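## Task

Find the box whose top shows the letter T and place it in the tote near the door, entirely inside with nothing sticking out past the rim. No other item may go in the tote. Every other box must remain on its desk, nothing new may be left lying on the floor, and the robot must not tip over or finish leaning. The result only counts if it stays in place without the robot holding it.

## Robot and tools

ROBOT. A simulated Hello Robot Stretch 3 with a single arm: a two-wheeled base (0.33 m long, 0.34 m wide), a lift riding up a mast, and a telescoping arm that reaches out to the robot's right side. The gripper cannot move forward by itself; to shift it forward or back you drive the base. Turning in place pivots about the point between the drive wheels, 0.05 m behind the front edge. With the arm retracted and the wrist folded, a turn sweeps a circle of radius 0.28 m; an unfolded, level gripper reaches past that circle. Loose objects may occasionally be nudged by something in the scene.

FRAMES. Base frame: origin on the floor between the drive wheels, x forward, y left, z up. hand_pose is reported in this frame, located where the closed fingertips meet; with all wrist joints at zero its x axis points up, y back toward the mast, z toward the rear. Fingertips are round pads 0.04 m wide. Odometry frame: the base frame as it was at the start of the scene.

execute_actions. Argument "actions": a list holding one action or none (empty list just reports state and images). An action may contain "base", "joints", or both, plus optional "contact_limits"; the parts begin together and may finish at different times. "base" takes exactly one command, both relative to where the base last measured itself: {"translate_m": d}, a straight drive offset in metres, forward positive, range -1 to 1; or {"rotate_rad": d}, an in-place turn offset in radians, counter-clockwise (left) positive, range -3.2 to 3.2. No sideways motion. "joints" is a set of absolute targets keyed by name: lift_m 0 to 1.1 m (arm height); arm_m 0 to 0.52 m (extension); wrist_yaw_rad -1.345 to 4.42 (0 along the arm, positive toward the front, 3.0 folded over the base); wrist_pitch_rad -1.57 to 0.451 (0 level, negative tips fingers down); wrist_roll_rad -2.911 to 2.911 (0 has fingers side by side); gripper_m -0.089 to 0.179 (bigger is wider; the actual fingertip gap is 0.007 m less when almost shut, 0.025 m less when fully open, zero below 0.007); head_pan_rad -3.953 to 1.73 (0 forward, positive left, -1.57 along the arm); head_tilt_rad -1.53 to 0.419 (negative down). Tolerances for "done": lift and arm ±0.004, yaw and roll ±0.02, pitch ±0.05, gripper ±0.004, head ±0.02. "contact_limits" accepts only arm_m: a motor effort percentage (1 to 100) at which the arm halts with contact_stop (negative sign when retracting); lower is gentler, too low stops immediately; it also caps holding force until the next action. Argument "cameras": list of head_camera, nav_camera, wrist_camera or all; omitted/null/["all"] gives every camera, [] none. Any unknown key, name or out-of-range number rejects the whole call and nothing moves. An omitted joint or base may keep pushing toward its previous target without the status showing it. No action runs past 15 s. If a result reports a stop, later motion, wait and finished_scene calls in that same reply are skipped.

wait: "seconds" 0 to 10; commands nothing new and returns the same report as an empty action.

zoom_image: "camera" (head_camera, nav_camera or wrist_camera) and "region" [x0, y0, x1, y1] in pixels from the top-left, at most 504 by 504, taken from that camera's latest full image.

finished_scene: "scene" integer 1 or 2; closes that scene permanently, reports success, and presents the next task. Replying with no tool call ends everything. Check the task truly holds before calling it.

RESULTS. base_status and joint_status tell how each motion ended: done (for the base, the wheels turned the commanded amount even if slipping), off_target (stopped short, may still push), contact_stop, time_out, torque_fault (old target dropped; it holds where it stopped unless slack or switched off). on_its_own covers things not commanded in this call; "held at" there is a held target, not the position. motor_effort is percent of maximum, positive toward higher joint values, bracketed number the peak; readings carry fixed bias and noise. Positive wheel effort means pushing forward. lidar_m: 12 ranges from the base origin, 30-degree sectors, 1st straight ahead then counter-clockwise (4th left, 7th behind, 10th right), "-" for nothing; scan plane 0.17 m above the floor, range 0.15 to 12 m, blind to clear objects and parts of the robot. wrist_depth_mm and head_depth_mm: 7x7 grids of median depths from the top left (45 to 1000 mm and 280 to 4000 mm; the head grid is sideways). base_odometry counts wheel turns only; heading -3.142 to 3.142, left positive. turned_by_wheels and turned_by_imu give turning since the last report. base_tilt in degrees, forward and right positive, with a fixed offset up to about 4. The contact_limits line shows the active, default and maximum values; pictures names the images in order.

STOPS. The arm and lift go slack after a contact_stop until commanded again; a slack lift may sink under load or be pushed up by closing fingers on a surface. Base, wrist and head have no contact stop and keep shoving. Wrist servos that strain for several seconds shut off for 10 s (torque_fault); avoid this.

GRIPPER. Grip by commanding a value below the object's width; release by commanding at least 0.02 above where the pads met the object. Neither the reading nor "done" confirms a hold; check cameras. Excess squeeze triggers a stall guard that weakens the grip; send a new value to re-squeeze.

SPEED. Full base speed (0.30 m/s, 1.9 rad/s) needs lift_m under 0.30, arm_m under 0.03 and wrist_yaw_rad over 2.54; otherwise 0.10 m/s and 0.63 rad/s.

SAFETY. Fold or unfold the wrist only with lift_m between 0.32 and 0.95, wrist_pitch_rad -0.4 and roll near 0; once folded, lift can drop to 0.25. With yaw below -0.4 keep pitch at -0.5 or lower. Pushing the arm into something rigid with the gripper above roughly 0.45 m can tip the robot, more so with raised contact limits or a repeated push. Do not drive while gripping or pushing something fixed; snagging furniture, especially reversing, can tip it. If tilting, back out in small steps, free the gripper, and lower lift_m to about 0.2 if needed. Avoid drops, slams and hard hits.

Each tool is called after "Call:" by a JSON object that holds its "method" and its "body", one argument or row to a line.

## Session

Call:
{"method": "execute_actions", "body": {
  "actions": []
}}

Scene clock: 0.00 s.
base_odometry: x=+0.000 y=+0.000 heading=+0.000 (m, m, rad; odometry frame)
turned_by_wheels: +0.000 (rad since the last result)
turned_by_imu: +0.000 (rad since the last result)
base_tilt: forward=+0.2 right=-1.5 (deg)
lidar_m: 1.63 1.31 1.06 1.04 1.14 1.76 2.10 0.85 0.69 0.68 0.74 1.14
head_depth_mm: 1539 1544 1522 1515 1505 1506 1167 / 1574 1558 1554 1549 1534 1531 1171 / 1595 1588 1581 1568 1560 1547 1169 / 1617 1620 1609 1595 1591 1580 1098 / 1644 1633 1627 1617 1611 1599 1102 / 1676 1669 1654 1655 1632 1629 1145 / 1709 1695 1689 1675 1679 1645 1142
base_status: not commanded
joint_positions: lift_m=+0.543 arm_m=+0.000 wrist_yaw_rad=+2.905 wrist_pitch_rad=-0.451 wrist_roll_rad=+0.016 gripper_m=+0.037 head_pan_rad=+0.019 head_tilt_rad=+0.002
joint_status: not commanded
motor_effort: left_wheel=-2 right_wheel=+0 lift_m=+29 arm_m=+0 wrist_yaw_rad=+0 wrist_pitch_rad=+5 wrist_roll_rad=+0 gripper_m=+1 head_pan_rad=+0 head_tilt_rad=+2 (%)
hand_pose: x=+0.0304 y=+0.0688 z=+0.5485 quat_wxyz=(+0.239, +0.708, +0.074, +0.660) (m; base frame)
wrist_depth_mm: - 893 954 - - - - / - - - - - - - / - - - - - - - / - - - - - - - / 983 - - 968 - 949 930 / 812 803 - 809 - 813 810 / 693 696 673 696 676 680 681
pictures: head_camera (sideways: a quarter turn clockwise sets it upright), nav_camera (sideways: a quarter turn counterclockwise sets it upright), wrist_camera
Images, in order (width x height): head_camera 896x504, nav_camera 672x504, wrist_camera 644x364.

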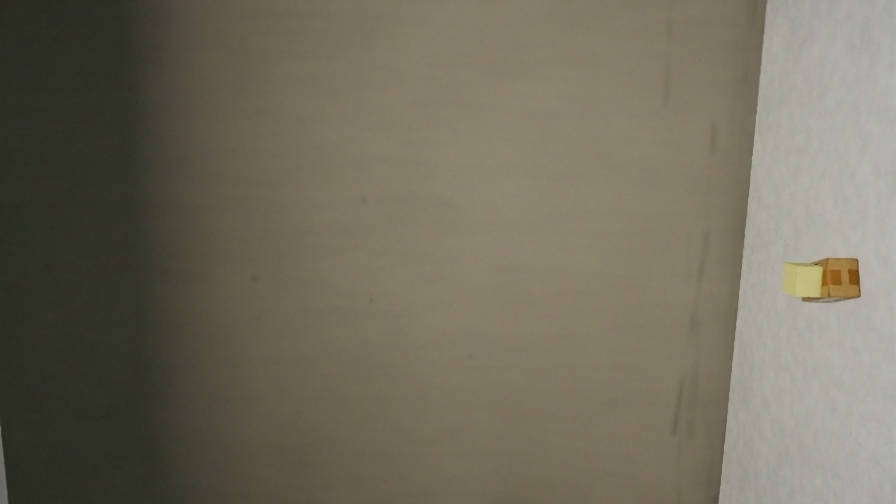

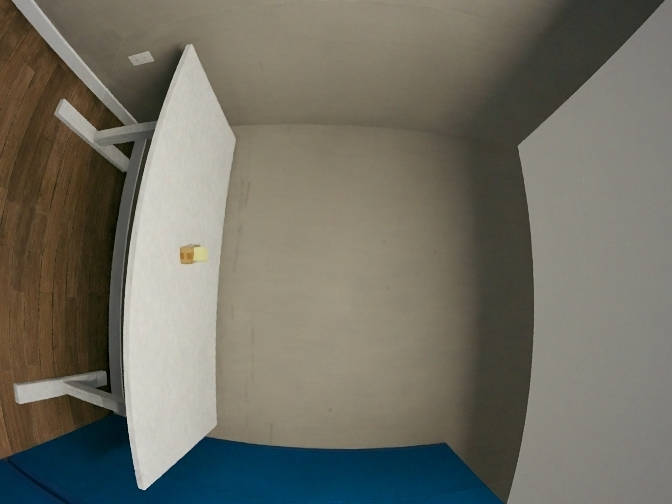

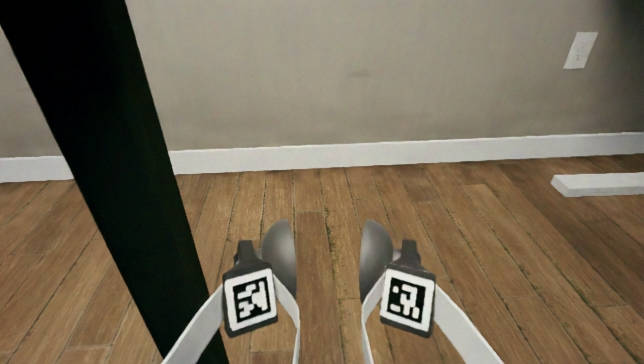

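Call:
{"method": "execute_actions", "body": {
  "actions": [
    {"joints":{"head_pan_rad":-1.6,"head_tilt_rad":-0.5}}
  ],
  "cameras": ["nav_camera","head_camera"]
}}

Call:
{"method": "execute_actions", "body": {
  "actions": [
    {"joints":{"head_pan_rad":-3.2}}
  ],
  "cameras": ["nav_camera","head_camera"]
}}

Scene clock: 10.93 s.
base_odometry: x=+0.000 y=+0.000 heading=+0.000 (m, m, rad; odometry frame)
turned_by_wheels: +0.000 (rad since the last result)
turned_by_imu: +0.001 (rad since the last result)
base_tilt: forward=+0.3 right=-1.6 (deg)
lidar_m: 1.63 1.31 1.06 1.05 1.14 1.76 2.10 0.85 0.69 0.68 0.74 1.14
head_depth_mm: 545 587 633 689 754 833 933 / 552 593 642 698 765 846 949 / 559 600 649 708 777 862 966 / 565 610 660 719 791 878 986 / 572 617 670 729 805 891 1008 / 578 625 677 739 816 910 1030 / 585 631 687 751 831 928 1051
base_status: not commanded
joint_positions: lift_m=+0.543 arm_m=+0.000 wrist_yaw_rad=+2.905 wrist_pitch_rad=-0.451 wrist_roll_rad=+0.016 gripper_m=+0.037 head_pan_rad=-1.593 head_tilt_rad=-0.493
joint_status: all done
motor_effort: left_wheel=-2(2) right_wheel=-1(0) lift_m=+29(29) arm_m=+0(1) wrist_yaw_rad=+0(0) wrist_pitch_rad=+5(5) wrist_roll_rad=+1(0) gripper_m=+0(0) head_pan_rad=-4(42) head_tilt_rad=-2(19) (%)
hand_pose: x=+0.0304 y=+0.0688 z=+0.5485 quat_wxyz=(+0.239, +0.708, +0.074, +0.660) (m; base frame)
wrist_depth_mm: - 961 977 - - - - / - - - - - - - / - - - - - - - / - - - - - - - / 921 - - 942 - 931 943 / 807 832 - 795 - 790 786 / 687 704 690 702 696 685 693
pictures: head_camera (sideways: a quarter turn clockwise sets it upright), nav_camera (sideways: a quarter turn counterclockwise sets it upright)
Images, in order (width x height): head_camera 896x504, nav_camera 672x504.

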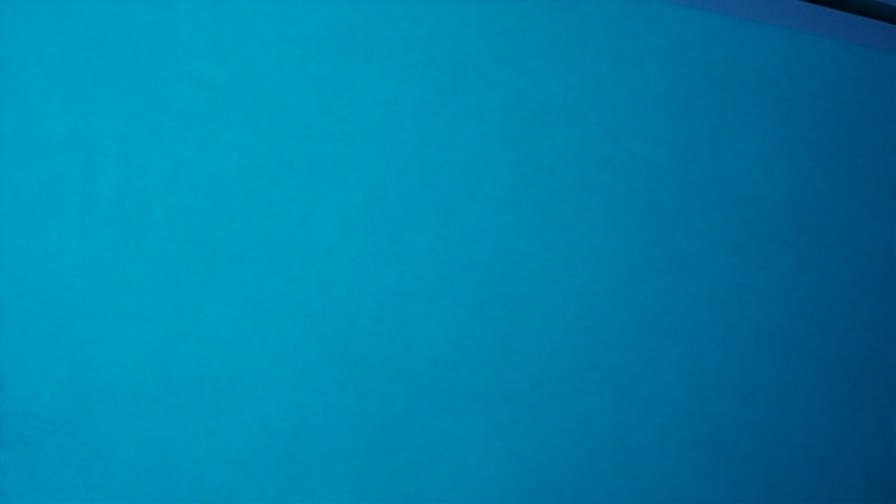

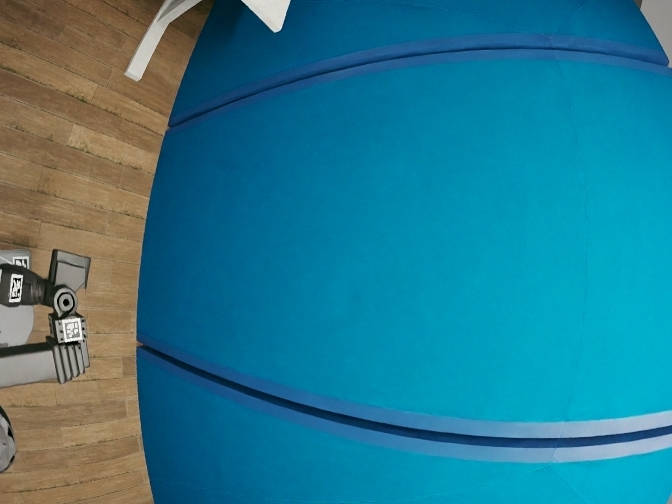

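Scene clock: 12.23 s.
base_odometry: x=+0.000 y=+0.000 heading=+0.000 (m, m, rad; odometry frame)
turned_by_wheels: +0.000 (rad since the last result)
turned_by_imu: +0.000 (rad since the last result)
base_tilt: forward=+0.2 right=-1.5 (deg)
lidar_m: 1.62 1.31 1.06 1.05 1.14 1.76 2.10 0.85 0.69 0.68 0.74 1.14
head_depth_mm: 1772 1891 2060 2231 2025 1675 1380 / 1789 1930 2067 2259 2113 1673 1375 / 1805 1941 2104 2292 2108 1668 1387 / 1826 1961 2130 2317 2094 1670 1382 / 1852 1995 2172 2363 2105 1678 1372 / 1869 2015 2188 2393 2109 1664 1380 / 1885 2039 2203 2414 2090 1658 1373
base_status: not commanded
joint_positions: lift_m=+0.543 arm_m=+0.000 wrist_yaw_rad=+2.905 wrist_pitch_rad=-0.451 wrist_roll_rad=+0.016 gripper_m=+0.037 head_pan_rad=-3.193 head_tilt_rad=-0.494
joint_status: all done
motor_effort: left_wheel=-2(2) right_wheel=+0(0) lift_m=+29(29) arm_m=+1(0) wrist_yaw_rad=+0(1) wrist_pitch_rad=+5(5) wrist_roll_rad=+0(0) gripper_m=+0(1) head_pan_rad=-3(43) head_tilt_rad=-2(2) (%)
hand_pose: x=+0.0304 y=+0.0688 z=+0.5485 quat_wxyz=(+0.239, +0.708, +0.074, +0.660) (m; base frame)
wrist_depth_mm: - 931 942 - - - - / - - - - - - - / - - - - - - - / - - - - - - - / 968 - - 957 - 943 947 / 781 785 - 792 - 827 811 / 678 703 687 687 678 693 698
pictures: head_camera (sideways: a quarter turn clockwise sets it upright), nav_camera (sideways: a quarter turn counterclockwise sets it upright)
Images, in order (width x height): head_camera 896x504, nav_camera 672x504.

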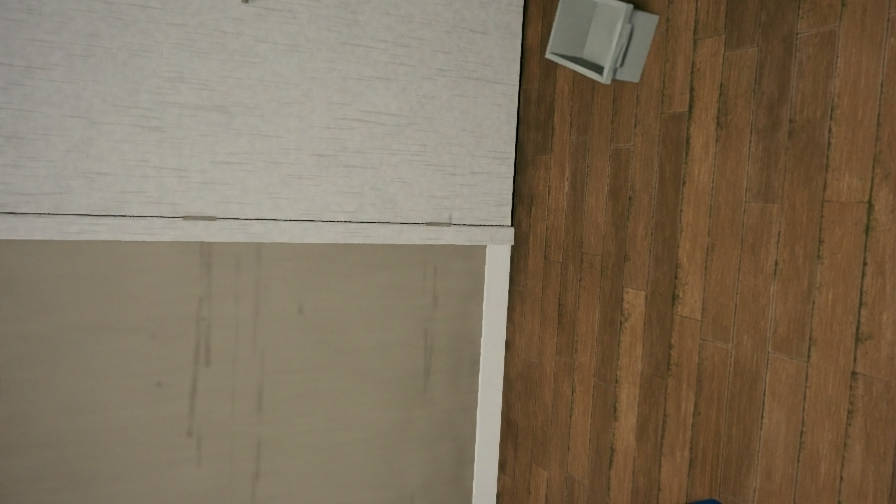

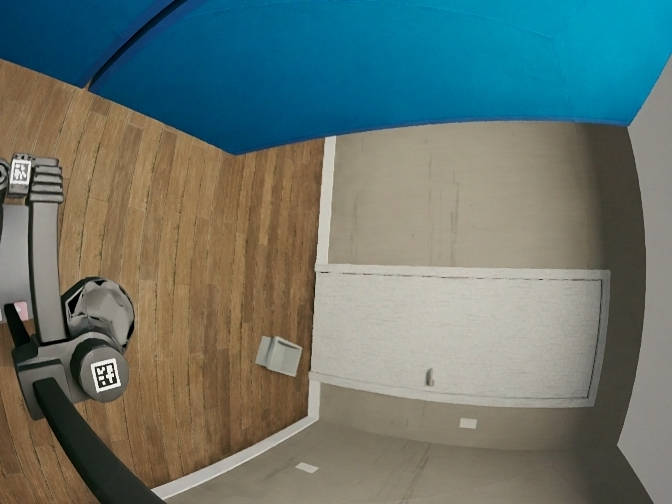

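Call:
{"method": "execute_actions", "body": {
  "actions": [
    {"base":{"translate_m":0.3},"joints":{"head_pan_rad":0,"head_tilt_rad":-0.7,"lift_m":0.9}}
  ],
  "cameras": ["nav_camera","head_camera"]
}}

Scene clock: 22.77 s.
base_odometry: x=+0.300 y=+0.000 heading=+0.000 (m, m, rad; odometry frame)
turned_by_wheels: +0.000 (rad since the last result)
turned_by_imu: +0.004 (rad since the last result)
base_tilt: forward=+0.2 right=-1.4 (deg)
lidar_m: 1.33 1.16 1.01 1.00 1.09 1.69 2.39 0.92 0.73 0.72 0.79 0.96
head_depth_mm: 1110 1216 1188 911 744 1423 1223 / 1119 1243 1179 912 762 1415 1231 / 1137 1263 1181 913 763 1422 1223 / 1154 1279 1180 914 786 1413 1232 / 1170 1296 1178 913 784 1422 1231 / 1189 1321 1179 913 808 1423 1220 / 1202 1338 1179 910 1559 1411 1224
base_status: done
joint_positions: lift_m=+0.900 arm_m=+0.000 wrist_yaw_rad=+2.905 wrist_pitch_rad=-0.451 wrist_roll_rad=+0.016 gripper_m=+0.037 head_pan_rad=-0.007 head_tilt_rad=-0.691
joint_status: all done
motor_effort: left_wheel=-2(2) right_wheel=+0(3) lift_m=+35(38) arm_m=+1(0) wrist_yaw_rad=+0(0) wrist_pitch_rad=+5(5) wrist_roll_rad=+0(0) gripper_m=+1(0) head_pan_rad=+4(42) head_tilt_rad=-4(11) (%)
hand_pose: x=+0.0304 y=+0.0688 z=+0.9050 quat_wxyz=(+0.239, +0.708, +0.074, +0.660) (m; base frame)
wrist_depth_mm: - 898 909 915 964 - - / - - - - - - 994 / - - - - - - 682 / - - - - - - - / - - - - - - - / - - - - - - - / - - - - - - -
pictures: head_camera (sideways: a quarter turn clockwise sets it upright), nav_camera (sideways: a quarter turn counterclockwise sets it upright)
Images, in order (width x height): head_camera 896x504, nav_camera 672x504.

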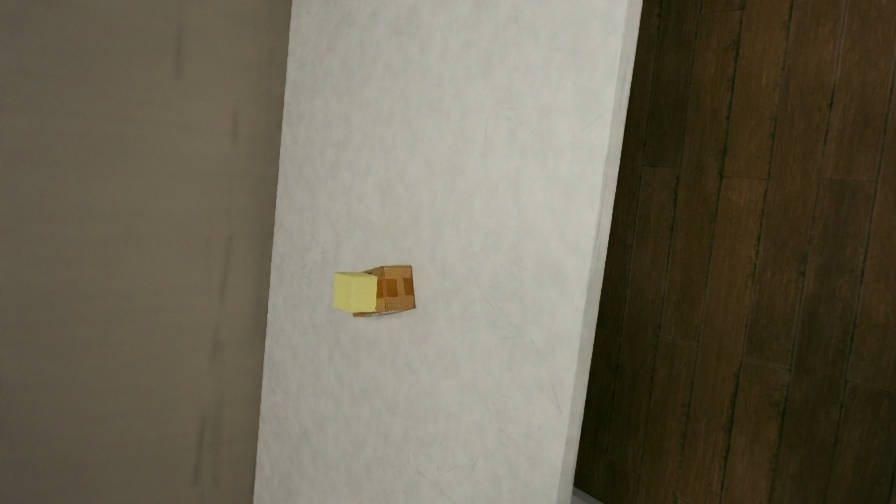

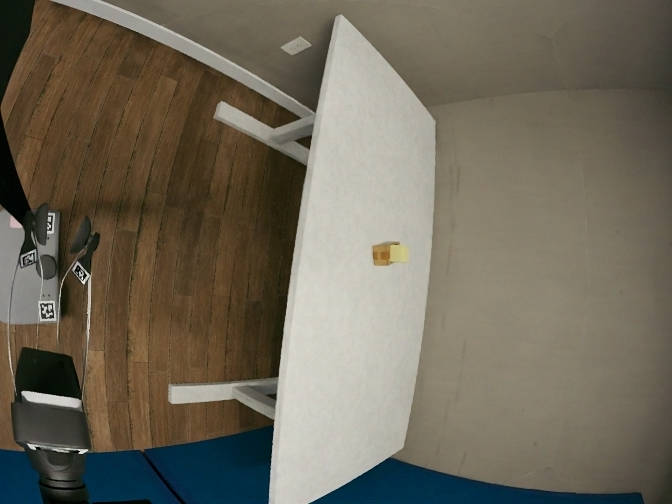

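Call:
{"method": "execute_actions", "body": {
  "actions": [
    {"base":{"translate_m":0.15}}
  ],
  "cameras": []
}}

Call:
{"method": "execute_actions", "body": {
  "actions": [
    {"base":{"rotate_rad":1.53},"joints":{"head_pan_rad":-1.57,"wrist_pitch_rad":-0.4,"lift_m":0.94}}
  ],
  "cameras": []
}}

Call:
{"method": "execute_actions", "body": {
  "actions": [
    {"base":{"translate_m":0.1},"joints":{"wrist_yaw_rad":0,"gripper_m":0.16}}
  ]
}}

Scene clock: 36.87 s.
base_odometry: x=+0.450 y=+0.000 heading=+0.000 (m, m, rad; odometry frame)
turned_by_wheels: +0.000 (rad since the last result)
turned_by_imu: +0.003 (rad since the last result)
base_tilt: forward=+0.2 right=-1.5 (deg)
lidar_m: 1.18 1.04 0.99 0.98 1.08 1.66 2.54 0.93 0.75 0.75 0.81 0.85
head_depth_mm: 978 1083 1156 914 742 626 1206 / 995 1100 1171 913 743 626 1224 / 1005 1118 1183 914 741 640 1224 / 1019 1134 1185 883 743 639 1224 / 1036 1152 1185 857 740 654 1225 / 1050 1170 1180 912 743 670 1226 / 1064 1188 1181 913 742 1326 1227
base_status: done
joint_positions: lift_m=+0.900 arm_m=+0.000 wrist_yaw_rad=+2.905 wrist_pitch_rad=-0.451 wrist_roll_rad=+0.016 gripper_m=+0.037 head_pan_rad=-0.007 head_tilt_rad=-0.691
joint_status: not commanded
motor_effort: left_wheel=-3(3) right_wheel=+0(3) lift_m=+36(35) arm_m=+1(1) wrist_yaw_rad=+0(0) wrist_pitch_rad=+5(5) wrist_roll_rad=+0(0) gripper_m=+0(0) head_pan_rad=+2(3) head_tilt_rad=-3(3) (%)
hand_pose: x=+0.0304 y=+0.0688 z=+0.9050 quat_wxyz=(+0.239, +0.708, +0.074, +0.660) (m; base frame)
wrist_depth_mm: - 889 931 904 955 971 - / - 955 - - - - 971 / - - - - - 738 691 / - - - - - - 549 / - - - - - - 461 / - - - - - - - / - - - - - - -
pictures: none
No camera images: the call's "cameras" was empty. Leave "cameras" out to get every camera's image.

Scene clock: 40.23 s.
base_odometry: x=+0.450 y=+0.000 heading=+1.530 (m, m, rad; odometry frame)
turned_by_wheels: +1.530 (rad since the last result)
turned_by_imu: +1.554 (rad since the last result)
base_tilt: forward=+0.3 right=-1.5 (deg)
lidar_m: 0.98 1.05 1.57 2.55 0.97 0.76 0.75 0.80 0.85 1.18 1.04 1.00
head_depth_mm: 991 1095 1170 912 - - 1181 / 1000 1110 1185 915 764 - - / 1015 1125 1187 915 764 - - / 1025 1140 1179 913 764 - - / 1036 1156 1189 850 762 - 1179 / 1048 1163 1181 911 743 654 1203 / 1061 1183 1182 912 742 1325 1222
base_status: done
joint_positions: lift_m=+0.940 arm_m=+0.000 wrist_yaw_rad=+2.905 wrist_pitch_rad=-0.420 wrist_roll_rad=+0.016 gripper_m=+0.037 head_pan_rad=-1.563 head_tilt_rad=-0.691
joint_status: all done
motor_effort: left_wheel=-3(6) right_wheel=+2(6) lift_m=+35(36) arm_m=+1(1) wrist_yaw_rad=-1(0) wrist_pitch_rad=+8(8) wrist_roll_rad=+0(0) gripper_m=+1(0) head_pan_rad=-3(43) head_tilt_rad=-3(2) (%)
hand_pose: x=+0.0313 y=+0.0727 z=+0.9519 quat_wxyz=(+0.229, +0.709, +0.063, +0.664) (m; base frame)
wrist_depth_mm: - - - - - - - / - - - - - - - / - - - - - - - / - - - - - - - / - - - - - - - / - - - - - - - / - - - - - - -
pictures: none
No camera images: the call's "cameras" was empty. Leave "cameras" out to get every camera's image.

Scene clock: 42.70 s.
base_odometry: x=+0.454 y=+0.100 heading=+1.530 (m, m, rad; odometry frame)
turned_by_wheels: +0.000 (rad since the last result)
turned_by_imu: +0.001 (rad since the last result)
base_tilt: forward=+0.2 right=-1.5 (deg)
lidar_m: 0.88 0.95 1.41 2.53 1.09 0.86 0.84 0.91 0.91 1.19 0.98 0.90
head_depth_mm: 1004 1106 1175 913 - - - / 1011 1118 1187 915 - - - / 1023 1134 1189 916 - - - / 1036 1145 1180 869 743 1327 1226 / 1046 1166 1184 913 725 670 1227 / 1058 1181 1180 913 741 1329 1231 / 1069 1194 1184 914 743 1326 1228
base_status: done
joint_positions: lift_m=+0.940 arm_m=+0.000 wrist_yaw_rad=+0.003 wrist_pitch_rad=-0.420 wrist_roll_rad=+0.016 gripper_m=+0.160 head_pan_rad=-1.563 head_tilt_rad=-0.691
joint_status: all done
motor_effort: left_wheel=-4(6) right_wheel=+3(6) lift_m=+35(35) arm_m=+0(1) wrist_yaw_rad=-3(4) wrist_pitch_rad=+8(8) wrist_roll_rad=+0(1) gripper_m=+0(82) head_pan_rad=-4(4) head_tilt_rad=-3(3) (%)
hand_pose: x=-0.0209 y=-0.3693 z=+0.9519 quat_wxyz=(+0.686, +0.147, -0.697, -0.148) (m; base frame)
wrist_depth_mm: 904 910 861 863 828 809 789 / 925 - 967 922 867 871 868 / 854 834 818 838 846 876 849 / 634 650 626 585 655 642 634 / 524 550 523 523 506 535 517 / 431 432 444 438 445 440 445 / 377 368 370 383 375 373 371
pictures: head_camera (sideways: a quarter turn clockwise sets it upright), nav_camera (sideways: a quarter turn counterclockwise sets it upright), wrist_camera
Images, in order (width x height): head_camera 896x504, nav_camera 672x504, wrist_camera 644x364.

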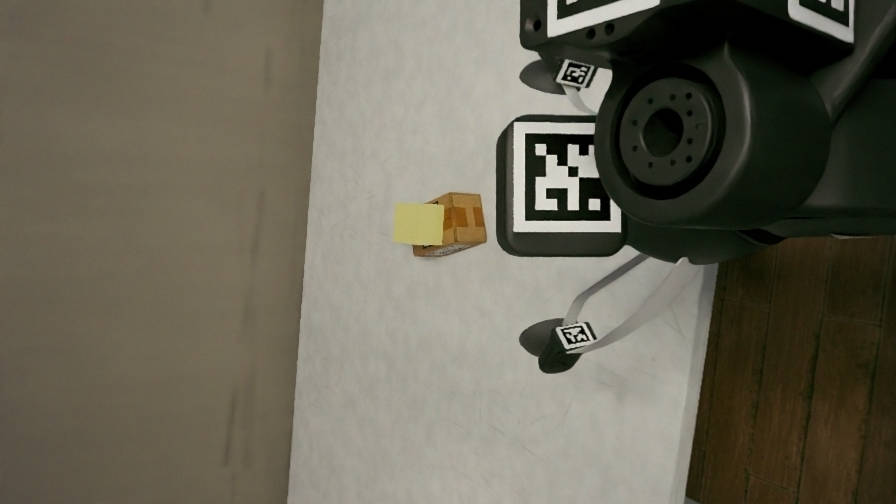

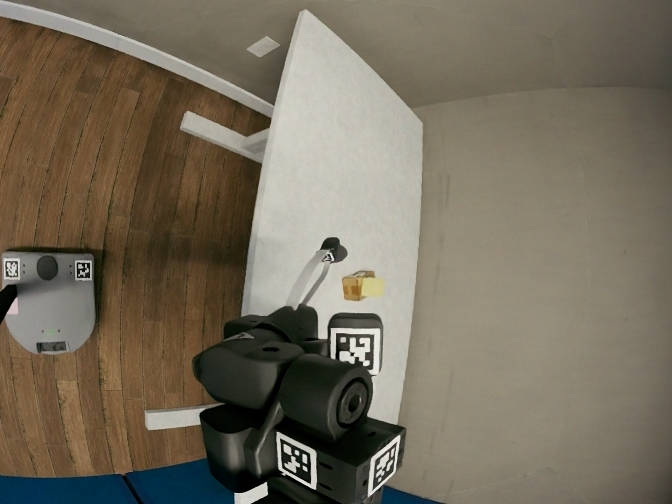

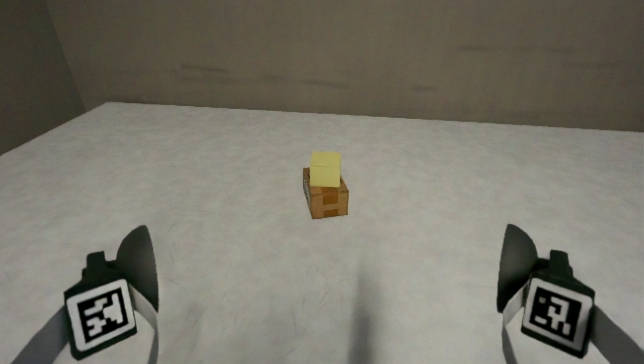

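Call:
{"method": "execute_actions", "body": {
  "actions": [
    {"joints":{"arm_m":0.22,"lift_m":0.82}}
  ],
  "cameras": ["wrist_camera","head_camera"]
}}

Call:
{"method": "zoom_image", "body": {
  "camera": "wrist_camera",
  "region": [220,100,440,300]
}}

Scene clock: 50.37 s.
base_odometry: x=+0.454 y=+0.100 heading=+1.530 (m, m, rad; odometry frame)
turned_by_wheels: +0.000 (rad since the last result)
turned_by_imu: +0.001 (rad since the last result)
base_tilt: forward=+0.2 right=-1.5 (deg)
lidar_m: 0.88 0.95 1.41 2.53 1.10 0.86 0.84 0.91 0.91 1.20 0.98 0.89
head_depth_mm: 999 1100 1175 978 - 626 1200 / 1011 1115 1187 1012 - 641 1225 / 1021 1139 1184 1019 - 657 1227 / 1034 1150 1190 890 725 673 1227 / 1046 1163 1187 943 742 671 1222 / 1060 1180 1186 913 743 1329 1220 / 1069 1196 1177 911 744 1325 1224
base_status: not commanded
joint_positions: lift_m=+0.820 arm_m=+0.220 wrist_yaw_rad=+0.001 wrist_pitch_rad=-0.420 wrist_roll_rad=+0.016 gripper_m=+0.160 head_pan_rad=-1.563 head_tilt_rad=-0.691
joint_status: all done
motor_effort: left_wheel=-4(3) right_wheel=+2(2) lift_m=+22(29) arm_m=+4(5) wrist_yaw_rad=-1(3) wrist_pitch_rad=+8(8) wrist_roll_rad=+0(0) gripper_m=+1(0) head_pan_rad=-4(3) head_tilt_rad=-2(3) (%)
hand_pose: x=-0.0212 y=-0.5888 z=+0.8326 quat_wxyz=(+0.686, +0.147, -0.697, -0.148) (m; base frame)
wrist_depth_mm: 702 684 685 657 636 618 618 / 766 732 718 700 685 691 653 / 561 548 551 546 555 548 555 / 421 419 421 293 423 426 424 / 342 360 342 295 344 356 342 / 292 289 290 289 288 285 291 / - 245 248 248 249 245 249
pictures: head_camera (sideways: a quarter turn clockwise sets it upright), wrist_camera
Images, in order (width x height): head_camera 896x504, wrist_camera 644x364.

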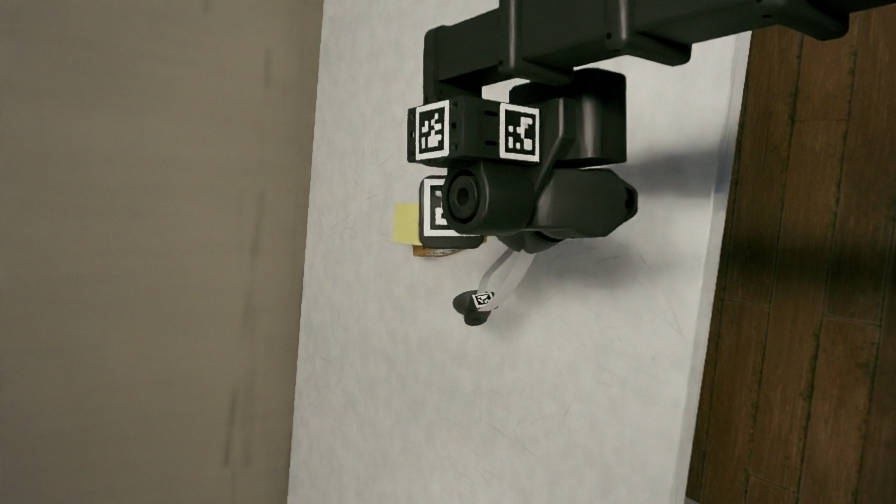

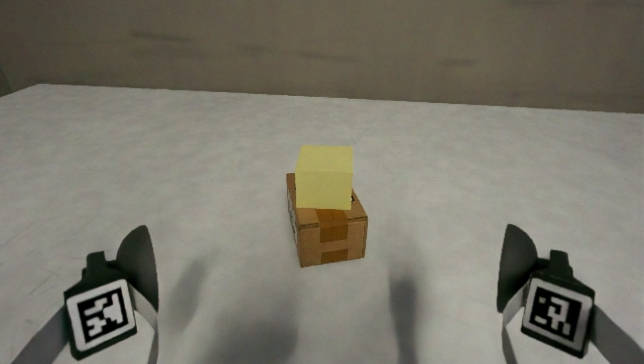

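Region (220, 100, 440, 300) of wrist_camera's 644x364 image, scaled by 2.291; it fills the top 458 rows of this view, and the rest is white.

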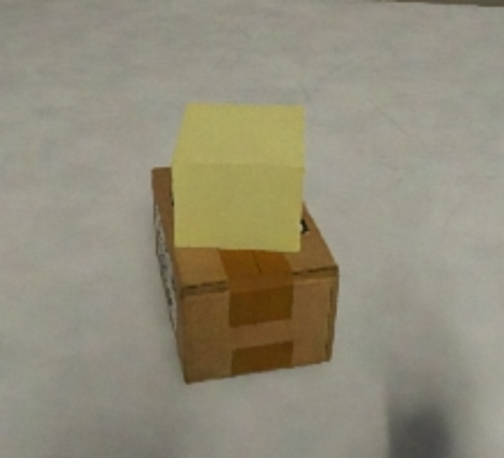

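Call:
{"method": "execute_actions", "body": {
  "actions": [
    {"joints":{"arm_m":0.33,"lift_m":0.805}}
  ],
  "cameras": ["wrist_camera","nav_camera"]
}}

Call:
{"method": "execute_actions", "body": {
  "actions": [
    {"joints":{"gripper_m":0.085}}
  ],
  "cameras": ["wrist_camera"]
}}

Scene clock: 58.37 s.
base_odometry: x=+0.454 y=+0.100 heading=+1.530 (m, m, rad; odometry frame)
turned_by_wheels: +0.000 (rad since the last result)
turned_by_imu: +0.001 (rad since the last result)
base_tilt: forward=+0.2 right=-1.5 (deg)
lidar_m: 0.88 0.95 1.41 2.54 1.09 0.86 0.84 0.91 0.91 1.19 0.98 0.90
head_depth_mm: 1004 1109 1175 945 - 634 1202 / 1011 1113 1196 - 744 640 1226 / 1021 1133 1211 - 746 657 1223 / 1032 1148 1181 882 745 674 1222 / 1048 1158 1184 913 744 671 1225 / 1057 1174 1185 912 742 1325 1225 / 1069 1186 1181 912 744 1322 1223
base_status: not commanded
joint_positions: lift_m=+0.805 arm_m=+0.330 wrist_yaw_rad=+0.001 wrist_pitch_rad=-0.420 wrist_roll_rad=+0.016 gripper_m=+0.160 head_pan_rad=-1.563 head_tilt_rad=-0.691
joint_status: all done
motor_effort: left_wheel=-4(3) right_wheel=+2(2) lift_m=+22(23) arm_m=+3(4) wrist_yaw_rad=-2(1) wrist_pitch_rad=+8(8) wrist_roll_rad=+1(0) gripper_m=+0(1) head_pan_rad=-4(4) head_tilt_rad=-3(3) (%)
hand_pose: x=-0.0212 y=-0.6988 z=+0.8176 quat_wxyz=(+0.686, +0.147, -0.697, -0.148) (m; base frame)
wrist_depth_mm: 608 596 590 555 550 528 517 / 665 650 632 604 596 581 557 / 510 518 507 525 514 530 523 / 399 389 399 392 398 397 400 / 318 333 317 190 326 333 320 / 273 272 268 190 267 270 273 / - 228 230 188 227 229 231
pictures: nav_camera (sideways: a quarter turn counterclockwise sets it upright), wrist_camera
Images, in order (width x height): nav_camera 672x504, wrist_camera 644x364.

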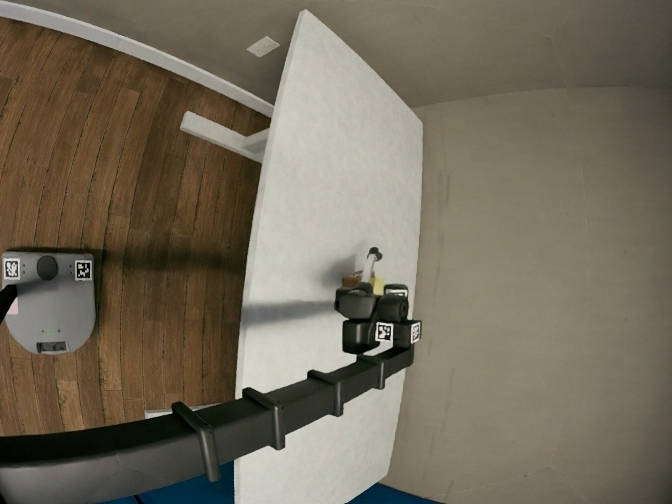

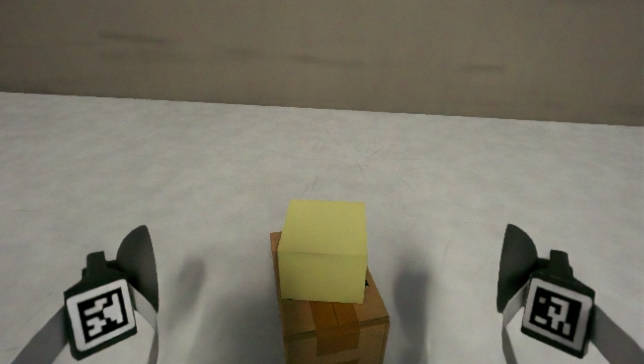

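Scene clock: 59.60 s.
base_odometry: x=+0.454 y=+0.100 heading=+1.530 (m, m, rad; odometry frame)
turned_by_wheels: +0.000 (rad since the last result)
turned_by_imu: +0.000 (rad since the last result)
base_tilt: forward=+0.2 right=-1.5 (deg)
lidar_m: 0.88 0.95 1.41 2.54 1.09 0.86 0.84 0.91 0.91 1.20 0.98 0.90
head_depth_mm: 998 1106 1174 946 - 632 1206 / 1006 1128 1197 - 742 639 1230 / 1018 1134 1210 - 743 657 1226 / 1032 1147 1184 884 744 671 1232 / 1045 1169 1178 910 744 670 1226 / 1059 1179 1184 914 741 1332 1226 / 1066 1195 1183 914 743 1327 1231
base_status: not commanded
joint_positions: lift_m=+0.805 arm_m=+0.330 wrist_yaw_rad=+0.001 wrist_pitch_rad=-0.420 wrist_roll_rad=+0.016 gripper_m=+0.085 head_pan_rad=-1.563 head_tilt_rad=-0.691
joint_status: all done
motor_effort: left_wheel=-3(4) right_wheel=+2(2) lift_m=+22(22) arm_m=+3(3) wrist_yaw_rad=-2(2) wrist_pitch_rad=+8(8) wrist_roll_rad=+0(1) gripper_m=+0(80) head_pan_rad=-3(4) head_tilt_rad=-2(2) (%)
hand_pose: x=-0.0212 y=-0.6988 z=+0.8176 quat_wxyz=(+0.686, +0.147, -0.697, -0.148) (m; base frame)
wrist_depth_mm: 620 600 569 575 550 537 523 / 670 646 635 602 593 574 548 / 515 518 515 513 528 523 519 / 394 396 397 397 395 396 393 / 320 321 329 191 335 321 320 / 269 264 266 192 262 269 269 / 232 230 231 188 226 225 231
pictures: wrist_camera
Images, in order (width x height): wrist_camera 644x364.

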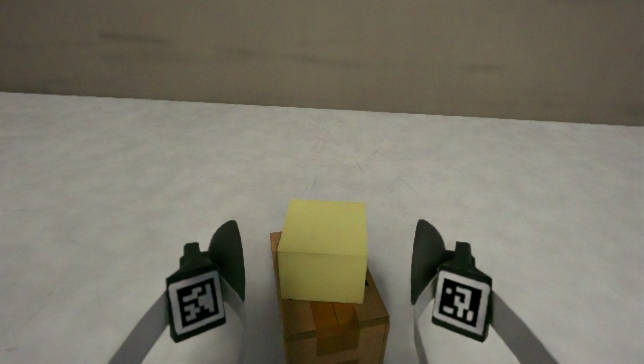

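Call:
{"method": "execute_actions", "body": {
  "actions": [
    {"joints":{"arm_m":0.37,"lift_m":0.787}}
  ],
  "cameras": ["wrist_camera"]
}}

Call:
{"method": "execute_actions", "body": {
  "actions": [
    {"joints":{"gripper_m":0.02}}
  ],
  "cameras": ["wrist_camera"]
}}

Call:
{"method": "execute_actions", "body": {
  "actions": [
    {"joints":{"lift_m":0.86}}
  ]
}}

Scene clock: 70.27 s.
base_odometry: x=+0.454 y=+0.100 heading=+1.530 (m, m, rad; odometry frame)
turned_by_wheels: +0.000 (rad since the last result)
turned_by_imu: +0.001 (rad since the last result)
base_tilt: forward=+0.2 right=-1.5 (deg)
lidar_m: 0.88 0.95 1.41 2.54 1.09 0.86 0.84 0.91 0.91 1.19 0.98 0.90
head_depth_mm: 998 1103 1176 945 - - 1190 / 1010 1122 1193 - 743 642 1229 / 1022 1134 1217 - 743 656 1221 / 1032 1150 1183 884 743 671 1224 / 1046 1166 1182 909 743 672 1227 / 1061 1174 1179 912 743 1328 1224 / 1067 1189 1186 912 743 1327 1224
base_status: not commanded
joint_positions: lift_m=+0.787 arm_m=+0.370 wrist_yaw_rad=+0.001 wrist_pitch_rad=-0.420 wrist_roll_rad=+0.016 gripper_m=+0.085 head_pan_rad=-1.563 head_tilt_rad=-0.691
joint_status: all done
motor_effort: left_wheel=-3(3) right_wheel=+1(2) lift_m=+22(22) arm_m=+3(4) wrist_yaw_rad=-2(1) wrist_pitch_rad=+8(8) wrist_roll_rad=+0(0) gripper_m=+2(0) head_pan_rad=-4(4) head_tilt_rad=-3(3) (%)
hand_pose: x=-0.0212 y=-0.7388 z=+0.7996 quat_wxyz=(+0.686, +0.147, -0.697, -0.148) (m; base frame)
wrist_depth_mm: 577 559 540 525 516 493 480 / 616 597 590 578 552 526 523 / 476 473 473 470 470 475 485 / 367 364 363 362 363 365 364 / 294 292 304 164 294 296 293 / 245 243 231 139 231 247 246 / 211 213 205 151 206 206 211
pictures: wrist_camera
Images, in order (width x height): wrist_camera 644x364.

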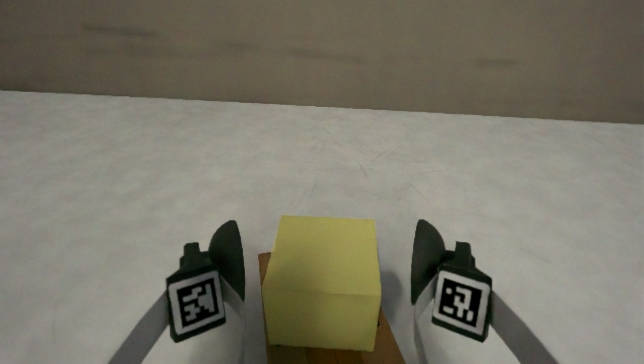

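Scene clock: 71.40 s.
base_odometry: x=+0.454 y=+0.100 heading=+1.530 (m, m, rad; odometry frame)
turned_by_wheels: +0.000 (rad since the last result)
turned_by_imu: +0.000 (rad since the last result)
base_tilt: forward=+0.2 right=-1.5 (deg)
lidar_m: 0.88 0.95 1.42 2.54 1.09 0.86 0.85 0.91 0.91 1.19 0.98 0.90
head_depth_mm: 1002 1110 1182 946 - - 1193 / 1009 1117 1190 - 742 641 1224 / 1025 1137 1209 - 743 656 1227 / 1034 1147 1188 885 743 671 1230 / 1047 1161 1185 915 744 671 1222 / 1057 1175 1188 915 742 1335 1228 / 1071 1191 1181 915 741 1325 1225
base_status: not commanded
joint_positions: lift_m=+0.787 arm_m=+0.370 wrist_yaw_rad=+0.001 wrist_pitch_rad=-0.420 wrist_roll_rad=+0.016 gripper_m=+0.021 head_pan_rad=-1.563 head_tilt_rad=-0.691
joint_status: all done
motor_effort: left_wheel=-4(4) right_wheel=+2(2) lift_m=+22(22) arm_m=+3(4) wrist_yaw_rad=-2(2) wrist_pitch_rad=+8(8) wrist_roll_rad=+0(0) gripper_m=-13(85) head_pan_rad=-4(4) head_tilt_rad=-3(3) (%)
hand_pose: x=-0.0212 y=-0.7388 z=+0.7996 quat_wxyz=(+0.686, +0.147, -0.697, -0.148) (m; base frame)
wrist_depth_mm: 573 562 541 528 513 500 491 / 624 591 576 579 554 547 510 / 475 476 475 487 474 473 476 / 359 363 366 361 363 365 362 / 292 296 305 162 294 291 292 / 247 246 - 135 - 246 246 / 210 211 207 145 206 212 212
pictures: wrist_camera
Images, in order (width x height): wrist_camera 644x364.

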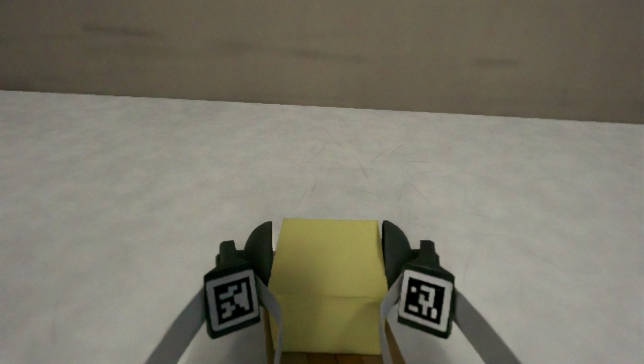

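Scene clock: 72.90 s.
base_odometry: x=+0.454 y=+0.100 heading=+1.530 (m, m, rad; odometry frame)
turned_by_wheels: +0.000 (rad since the last result)
turned_by_imu: +0.000 (rad since the last result)
base_tilt: forward=+0.2 right=-1.5 (deg)
lidar_m: 0.88 0.95 1.41 2.54 1.09 0.86 0.84 0.91 0.91 1.20 0.98 0.90
head_depth_mm: 1000 1104 1199 - 725 641 1215 / 1013 1115 - 884 742 640 1228 / 1022 1130 - 856 743 654 1230 / 1036 1145 1195 869 742 670 1228 / 1043 1164 1185 912 743 672 1226 / 1060 1180 1182 910 743 1321 1227 / 1073 1197 1187 914 742 1323 1231
base_status: not commanded
joint_positions: lift_m=+0.860 arm_m=+0.370 wrist_yaw_rad=+0.001 wrist_pitch_rad=-0.420 wrist_roll_rad=+0.016 gripper_m=+0.021 head_pan_rad=-1.563 head_tilt_rad=-0.691
joint_status: all done
motor_effort: left_wheel=-4(4) right_wheel=+2(2) lift_m=+36(38) arm_m=+3(3) wrist_yaw_rad=-2(2) wrist_pitch_rad=+8(8) wrist_roll_rad=+0(0) gripper_m=-13(12) head_pan_rad=-4(4) head_tilt_rad=-3(3) (%)
hand_pose: x=-0.0212 y=-0.7388 z=+0.8720 quat_wxyz=(+0.686, +0.147, -0.697, -0.148) (m; base frame)
wrist_depth_mm: 567 561 537 524 513 500 487 / 630 602 587 574 540 538 515 / 643 632 615 610 602 573 551 / 496 494 489 496 508 494 489 / 400 398 412 162 399 399 397 / 332 335 - 136 - 334 335 / 289 288 276 145 280 291 291
pictures: head_camera (sideways: a quarter turn clockwise sets it upright), nav_camera (sideways: a quarter turn counterclockwise sets it upright), wrist_camera
Images, in order (width x height): head_camera 896x504, nav_camera 672x504, wrist_camera 644x364.

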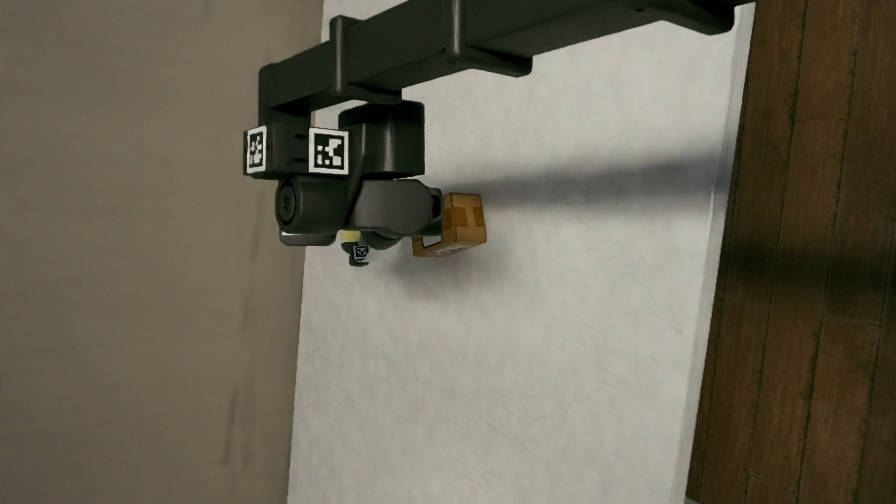

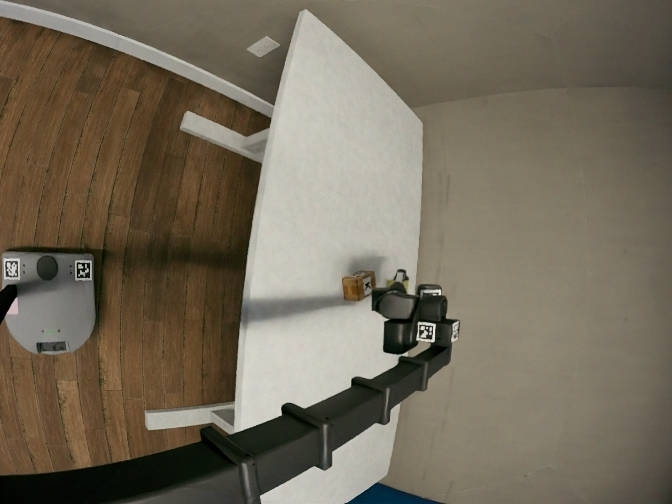

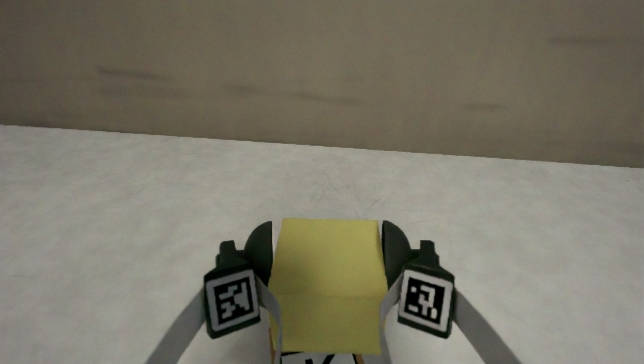

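Call:
{"method": "execute_actions", "body": {
  "actions": [
    {"base":{"translate_m":-0.15}}
  ],
  "cameras": ["head_camera"]
}}

Call:
{"method": "execute_actions", "body": {
  "actions": [
    {"joints":{"lift_m":0.738}}
  ],
  "cameras": ["head_camera"]
}}

Call:
{"method": "execute_actions", "body": {
  "actions": [
    {"joints":{"gripper_m":0.1}}
  ],
  "cameras": ["wrist_camera"]
}}

Scene clock: 80.83 s.
base_odometry: x=+0.448 y=-0.050 heading=+1.530 (m, m, rad; odometry frame)
turned_by_wheels: +0.000 (rad since the last result)
turned_by_imu: +0.000 (rad since the last result)
base_tilt: forward=+0.2 right=-1.4 (deg)
lidar_m: 1.03 1.11 1.65 2.54 0.90 0.71 0.70 0.75 0.81 1.18 1.07 1.05
head_depth_mm: 987 1093 1175 - 725 614 1227 / 996 1104 - 886 741 625 1226 / 1007 1118 - 886 744 641 1228 / 1021 1136 1196 911 744 640 1227 / 1034 1147 1183 859 742 656 1232 / 1042 1164 1188 891 742 671 1224 / 1055 1174 1184 910 742 671 1220
base_status: done
joint_positions: lift_m=+0.860 arm_m=+0.370 wrist_yaw_rad=+0.001 wrist_pitch_rad=-0.420 wrist_roll_rad=+0.016 gripper_m=+0.021 head_pan_rad=-1.563 head_tilt_rad=-0.691
joint_status: not commanded
motor_effort: left_wheel=-3(6) right_wheel=+2(2) lift_m=+36(36) arm_m=+2(2) wrist_yaw_rad=-2(2) wrist_pitch_rad=+8(8) wrist_roll_rad=+0(1) gripper_m=-13(13) head_pan_rad=-5(3) head_tilt_rad=-3(3) (%)
hand_pose: x=-0.0212 y=-0.7388 z=+0.8720 quat_wxyz=(+0.686, +0.147, -0.697, -0.148) (m; base frame)
wrist_depth_mm: 563 547 529 511 499 481 473 / 609 595 571 544 541 515 503 / 639 618 605 606 581 557 544 / 498 490 499 488 502 496 496 / 396 397 418 161 399 394 398 / 340 336 - 136 - 336 340 / 272 241 282 145 280 292 289
pictures: head_camera (sideways: a quarter turn clockwise sets it upright)
Images, in order (width x height): head_camera 896x504.

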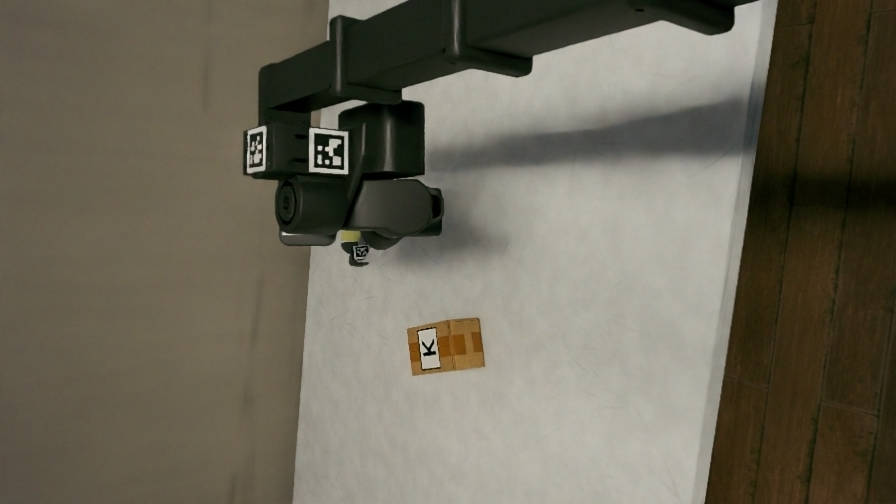

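Scene clock: 82.77 s.
base_odometry: x=+0.448 y=-0.050 heading=+1.530 (m, m, rad; odometry frame)
turned_by_wheels: +0.000 (rad since the last result)
turned_by_imu: +0.000 (rad since the last result)
base_tilt: forward=+0.2 right=-1.4 (deg)
lidar_m: 1.03 1.11 1.65 2.55 0.90 0.71 0.70 0.75 0.81 1.18 1.07 1.05
head_depth_mm: 987 1091 1160 915 762 - - / 999 1102 1172 997 723 628 1226 / 1006 1115 1185 - 724 640 1227 / 1020 1128 1186 914 743 642 1221 / 1033 1150 1182 860 744 657 1222 / 1046 1162 1186 886 742 671 1222 / 1052 1176 1184 913 741 669 1221
base_status: not commanded
joint_positions: lift_m=+0.738 arm_m=+0.370 wrist_yaw_rad=+0.001 wrist_pitch_rad=-0.420 wrist_roll_rad=+0.016 gripper_m=+0.021 head_pan_rad=-1.563 head_tilt_rad=-0.691
joint_status: all done
motor_effort: left_wheel=-3(3) right_wheel=+2(2) lift_m=+23(32) arm_m=+3(3) wrist_yaw_rad=-1(2) wrist_pitch_rad=+8(8) wrist_roll_rad=+0(0) gripper_m=-13(11) head_pan_rad=-3(4) head_tilt_rad=-3(3) (%)
hand_pose: x=-0.0212 y=-0.7388 z=+0.7505 quat_wxyz=(+0.686, +0.147, -0.697, -0.148) (m; base frame)
wrist_depth_mm: 550 545 526 515 501 484 470 / 522 521 529 536 514 506 504 / 358 358 355 358 359 359 360 / 182 274 274 272 275 275 272 / 160 211 229 161 221 222 223 / 154 185 - 135 - 186 185 / 149 160 156 146 156 160 158
pictures: head_camera (sideways: a quarter turn clockwise sets it upright)
Images, in order (width x height): head_camera 896x504.

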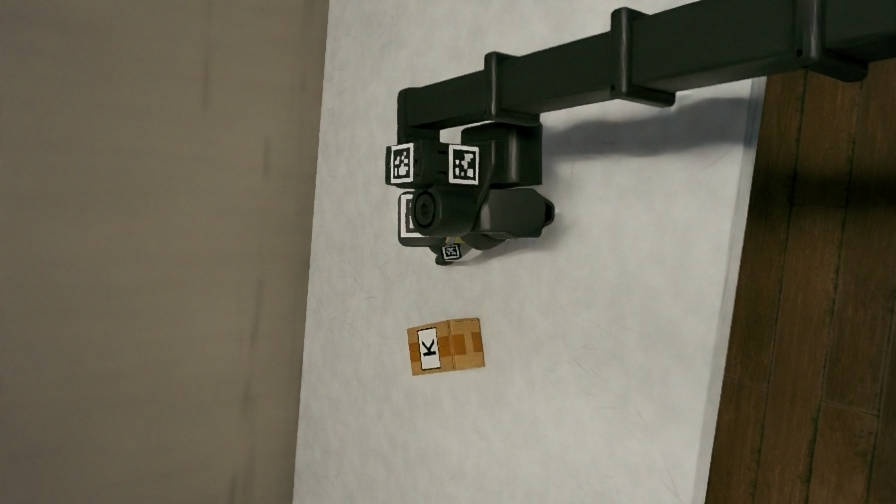

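Scene clock: 84.07 s.
base_odometry: x=+0.448 y=-0.050 heading=+1.530 (m, m, rad; odometry frame)
turned_by_wheels: +0.000 (rad since the last result)
turned_by_imu: +0.000 (rad since the last result)
base_tilt: forward=+0.3 right=-1.4 (deg)
lidar_m: 1.03 1.11 1.65 2.55 0.90 0.70 0.70 0.75 0.81 1.18 1.07 1.05
head_depth_mm: 987 1092 1166 911 764 - - / 998 1104 1177 997 722 627 1225 / 1007 1113 1187 - 725 642 1228 / 1019 1129 1185 943 742 641 1223 / 1032 1144 1185 858 744 656 1223 / 1045 1166 1186 889 743 672 1222 / 1054 1179 1179 913 741 671 1227
base_status: not commanded
joint_positions: lift_m=+0.738 arm_m=+0.370 wrist_yaw_rad=+0.001 wrist_pitch_rad=-0.420 wrist_roll_rad=+0.016 gripper_m=+0.100 head_pan_rad=-1.563 head_tilt_rad=-0.691
joint_status: all done
motor_effort: left_wheel=-3(3) right_wheel=+2(2) lift_m=+23(23) arm_m=+3(3) wrist_yaw_rad=-1(2) wrist_pitch_rad=+8(8) wrist_roll_rad=+1(0) gripper_m=+0(80) head_pan_rad=-4(4) head_tilt_rad=-3(3) (%)
hand_pose: x=-0.0212 y=-0.7388 z=+0.7505 quat_wxyz=(+0.686, +0.147, -0.697, -0.148) (m; base frame)
wrist_depth_mm: 556 539 527 518 484 483 474 / 507 522 520 541 519 509 494 / 363 358 360 362 359 363 364 / 182 271 270 274 277 273 271 / 160 212 221 164 221 223 221 / 154 184 187 138 179 188 186 / 148 155 160 151 160 155 160
pictures: wrist_camera
Images, in order (width x height): wrist_camera 644x364.

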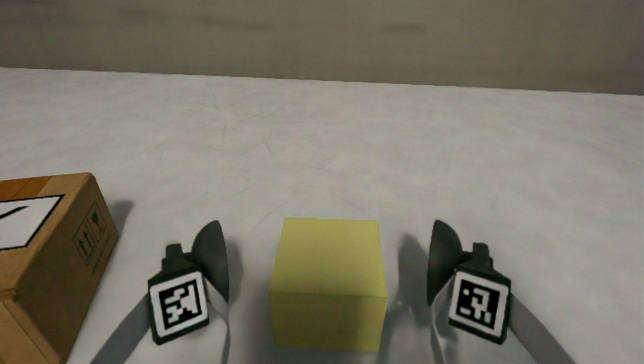

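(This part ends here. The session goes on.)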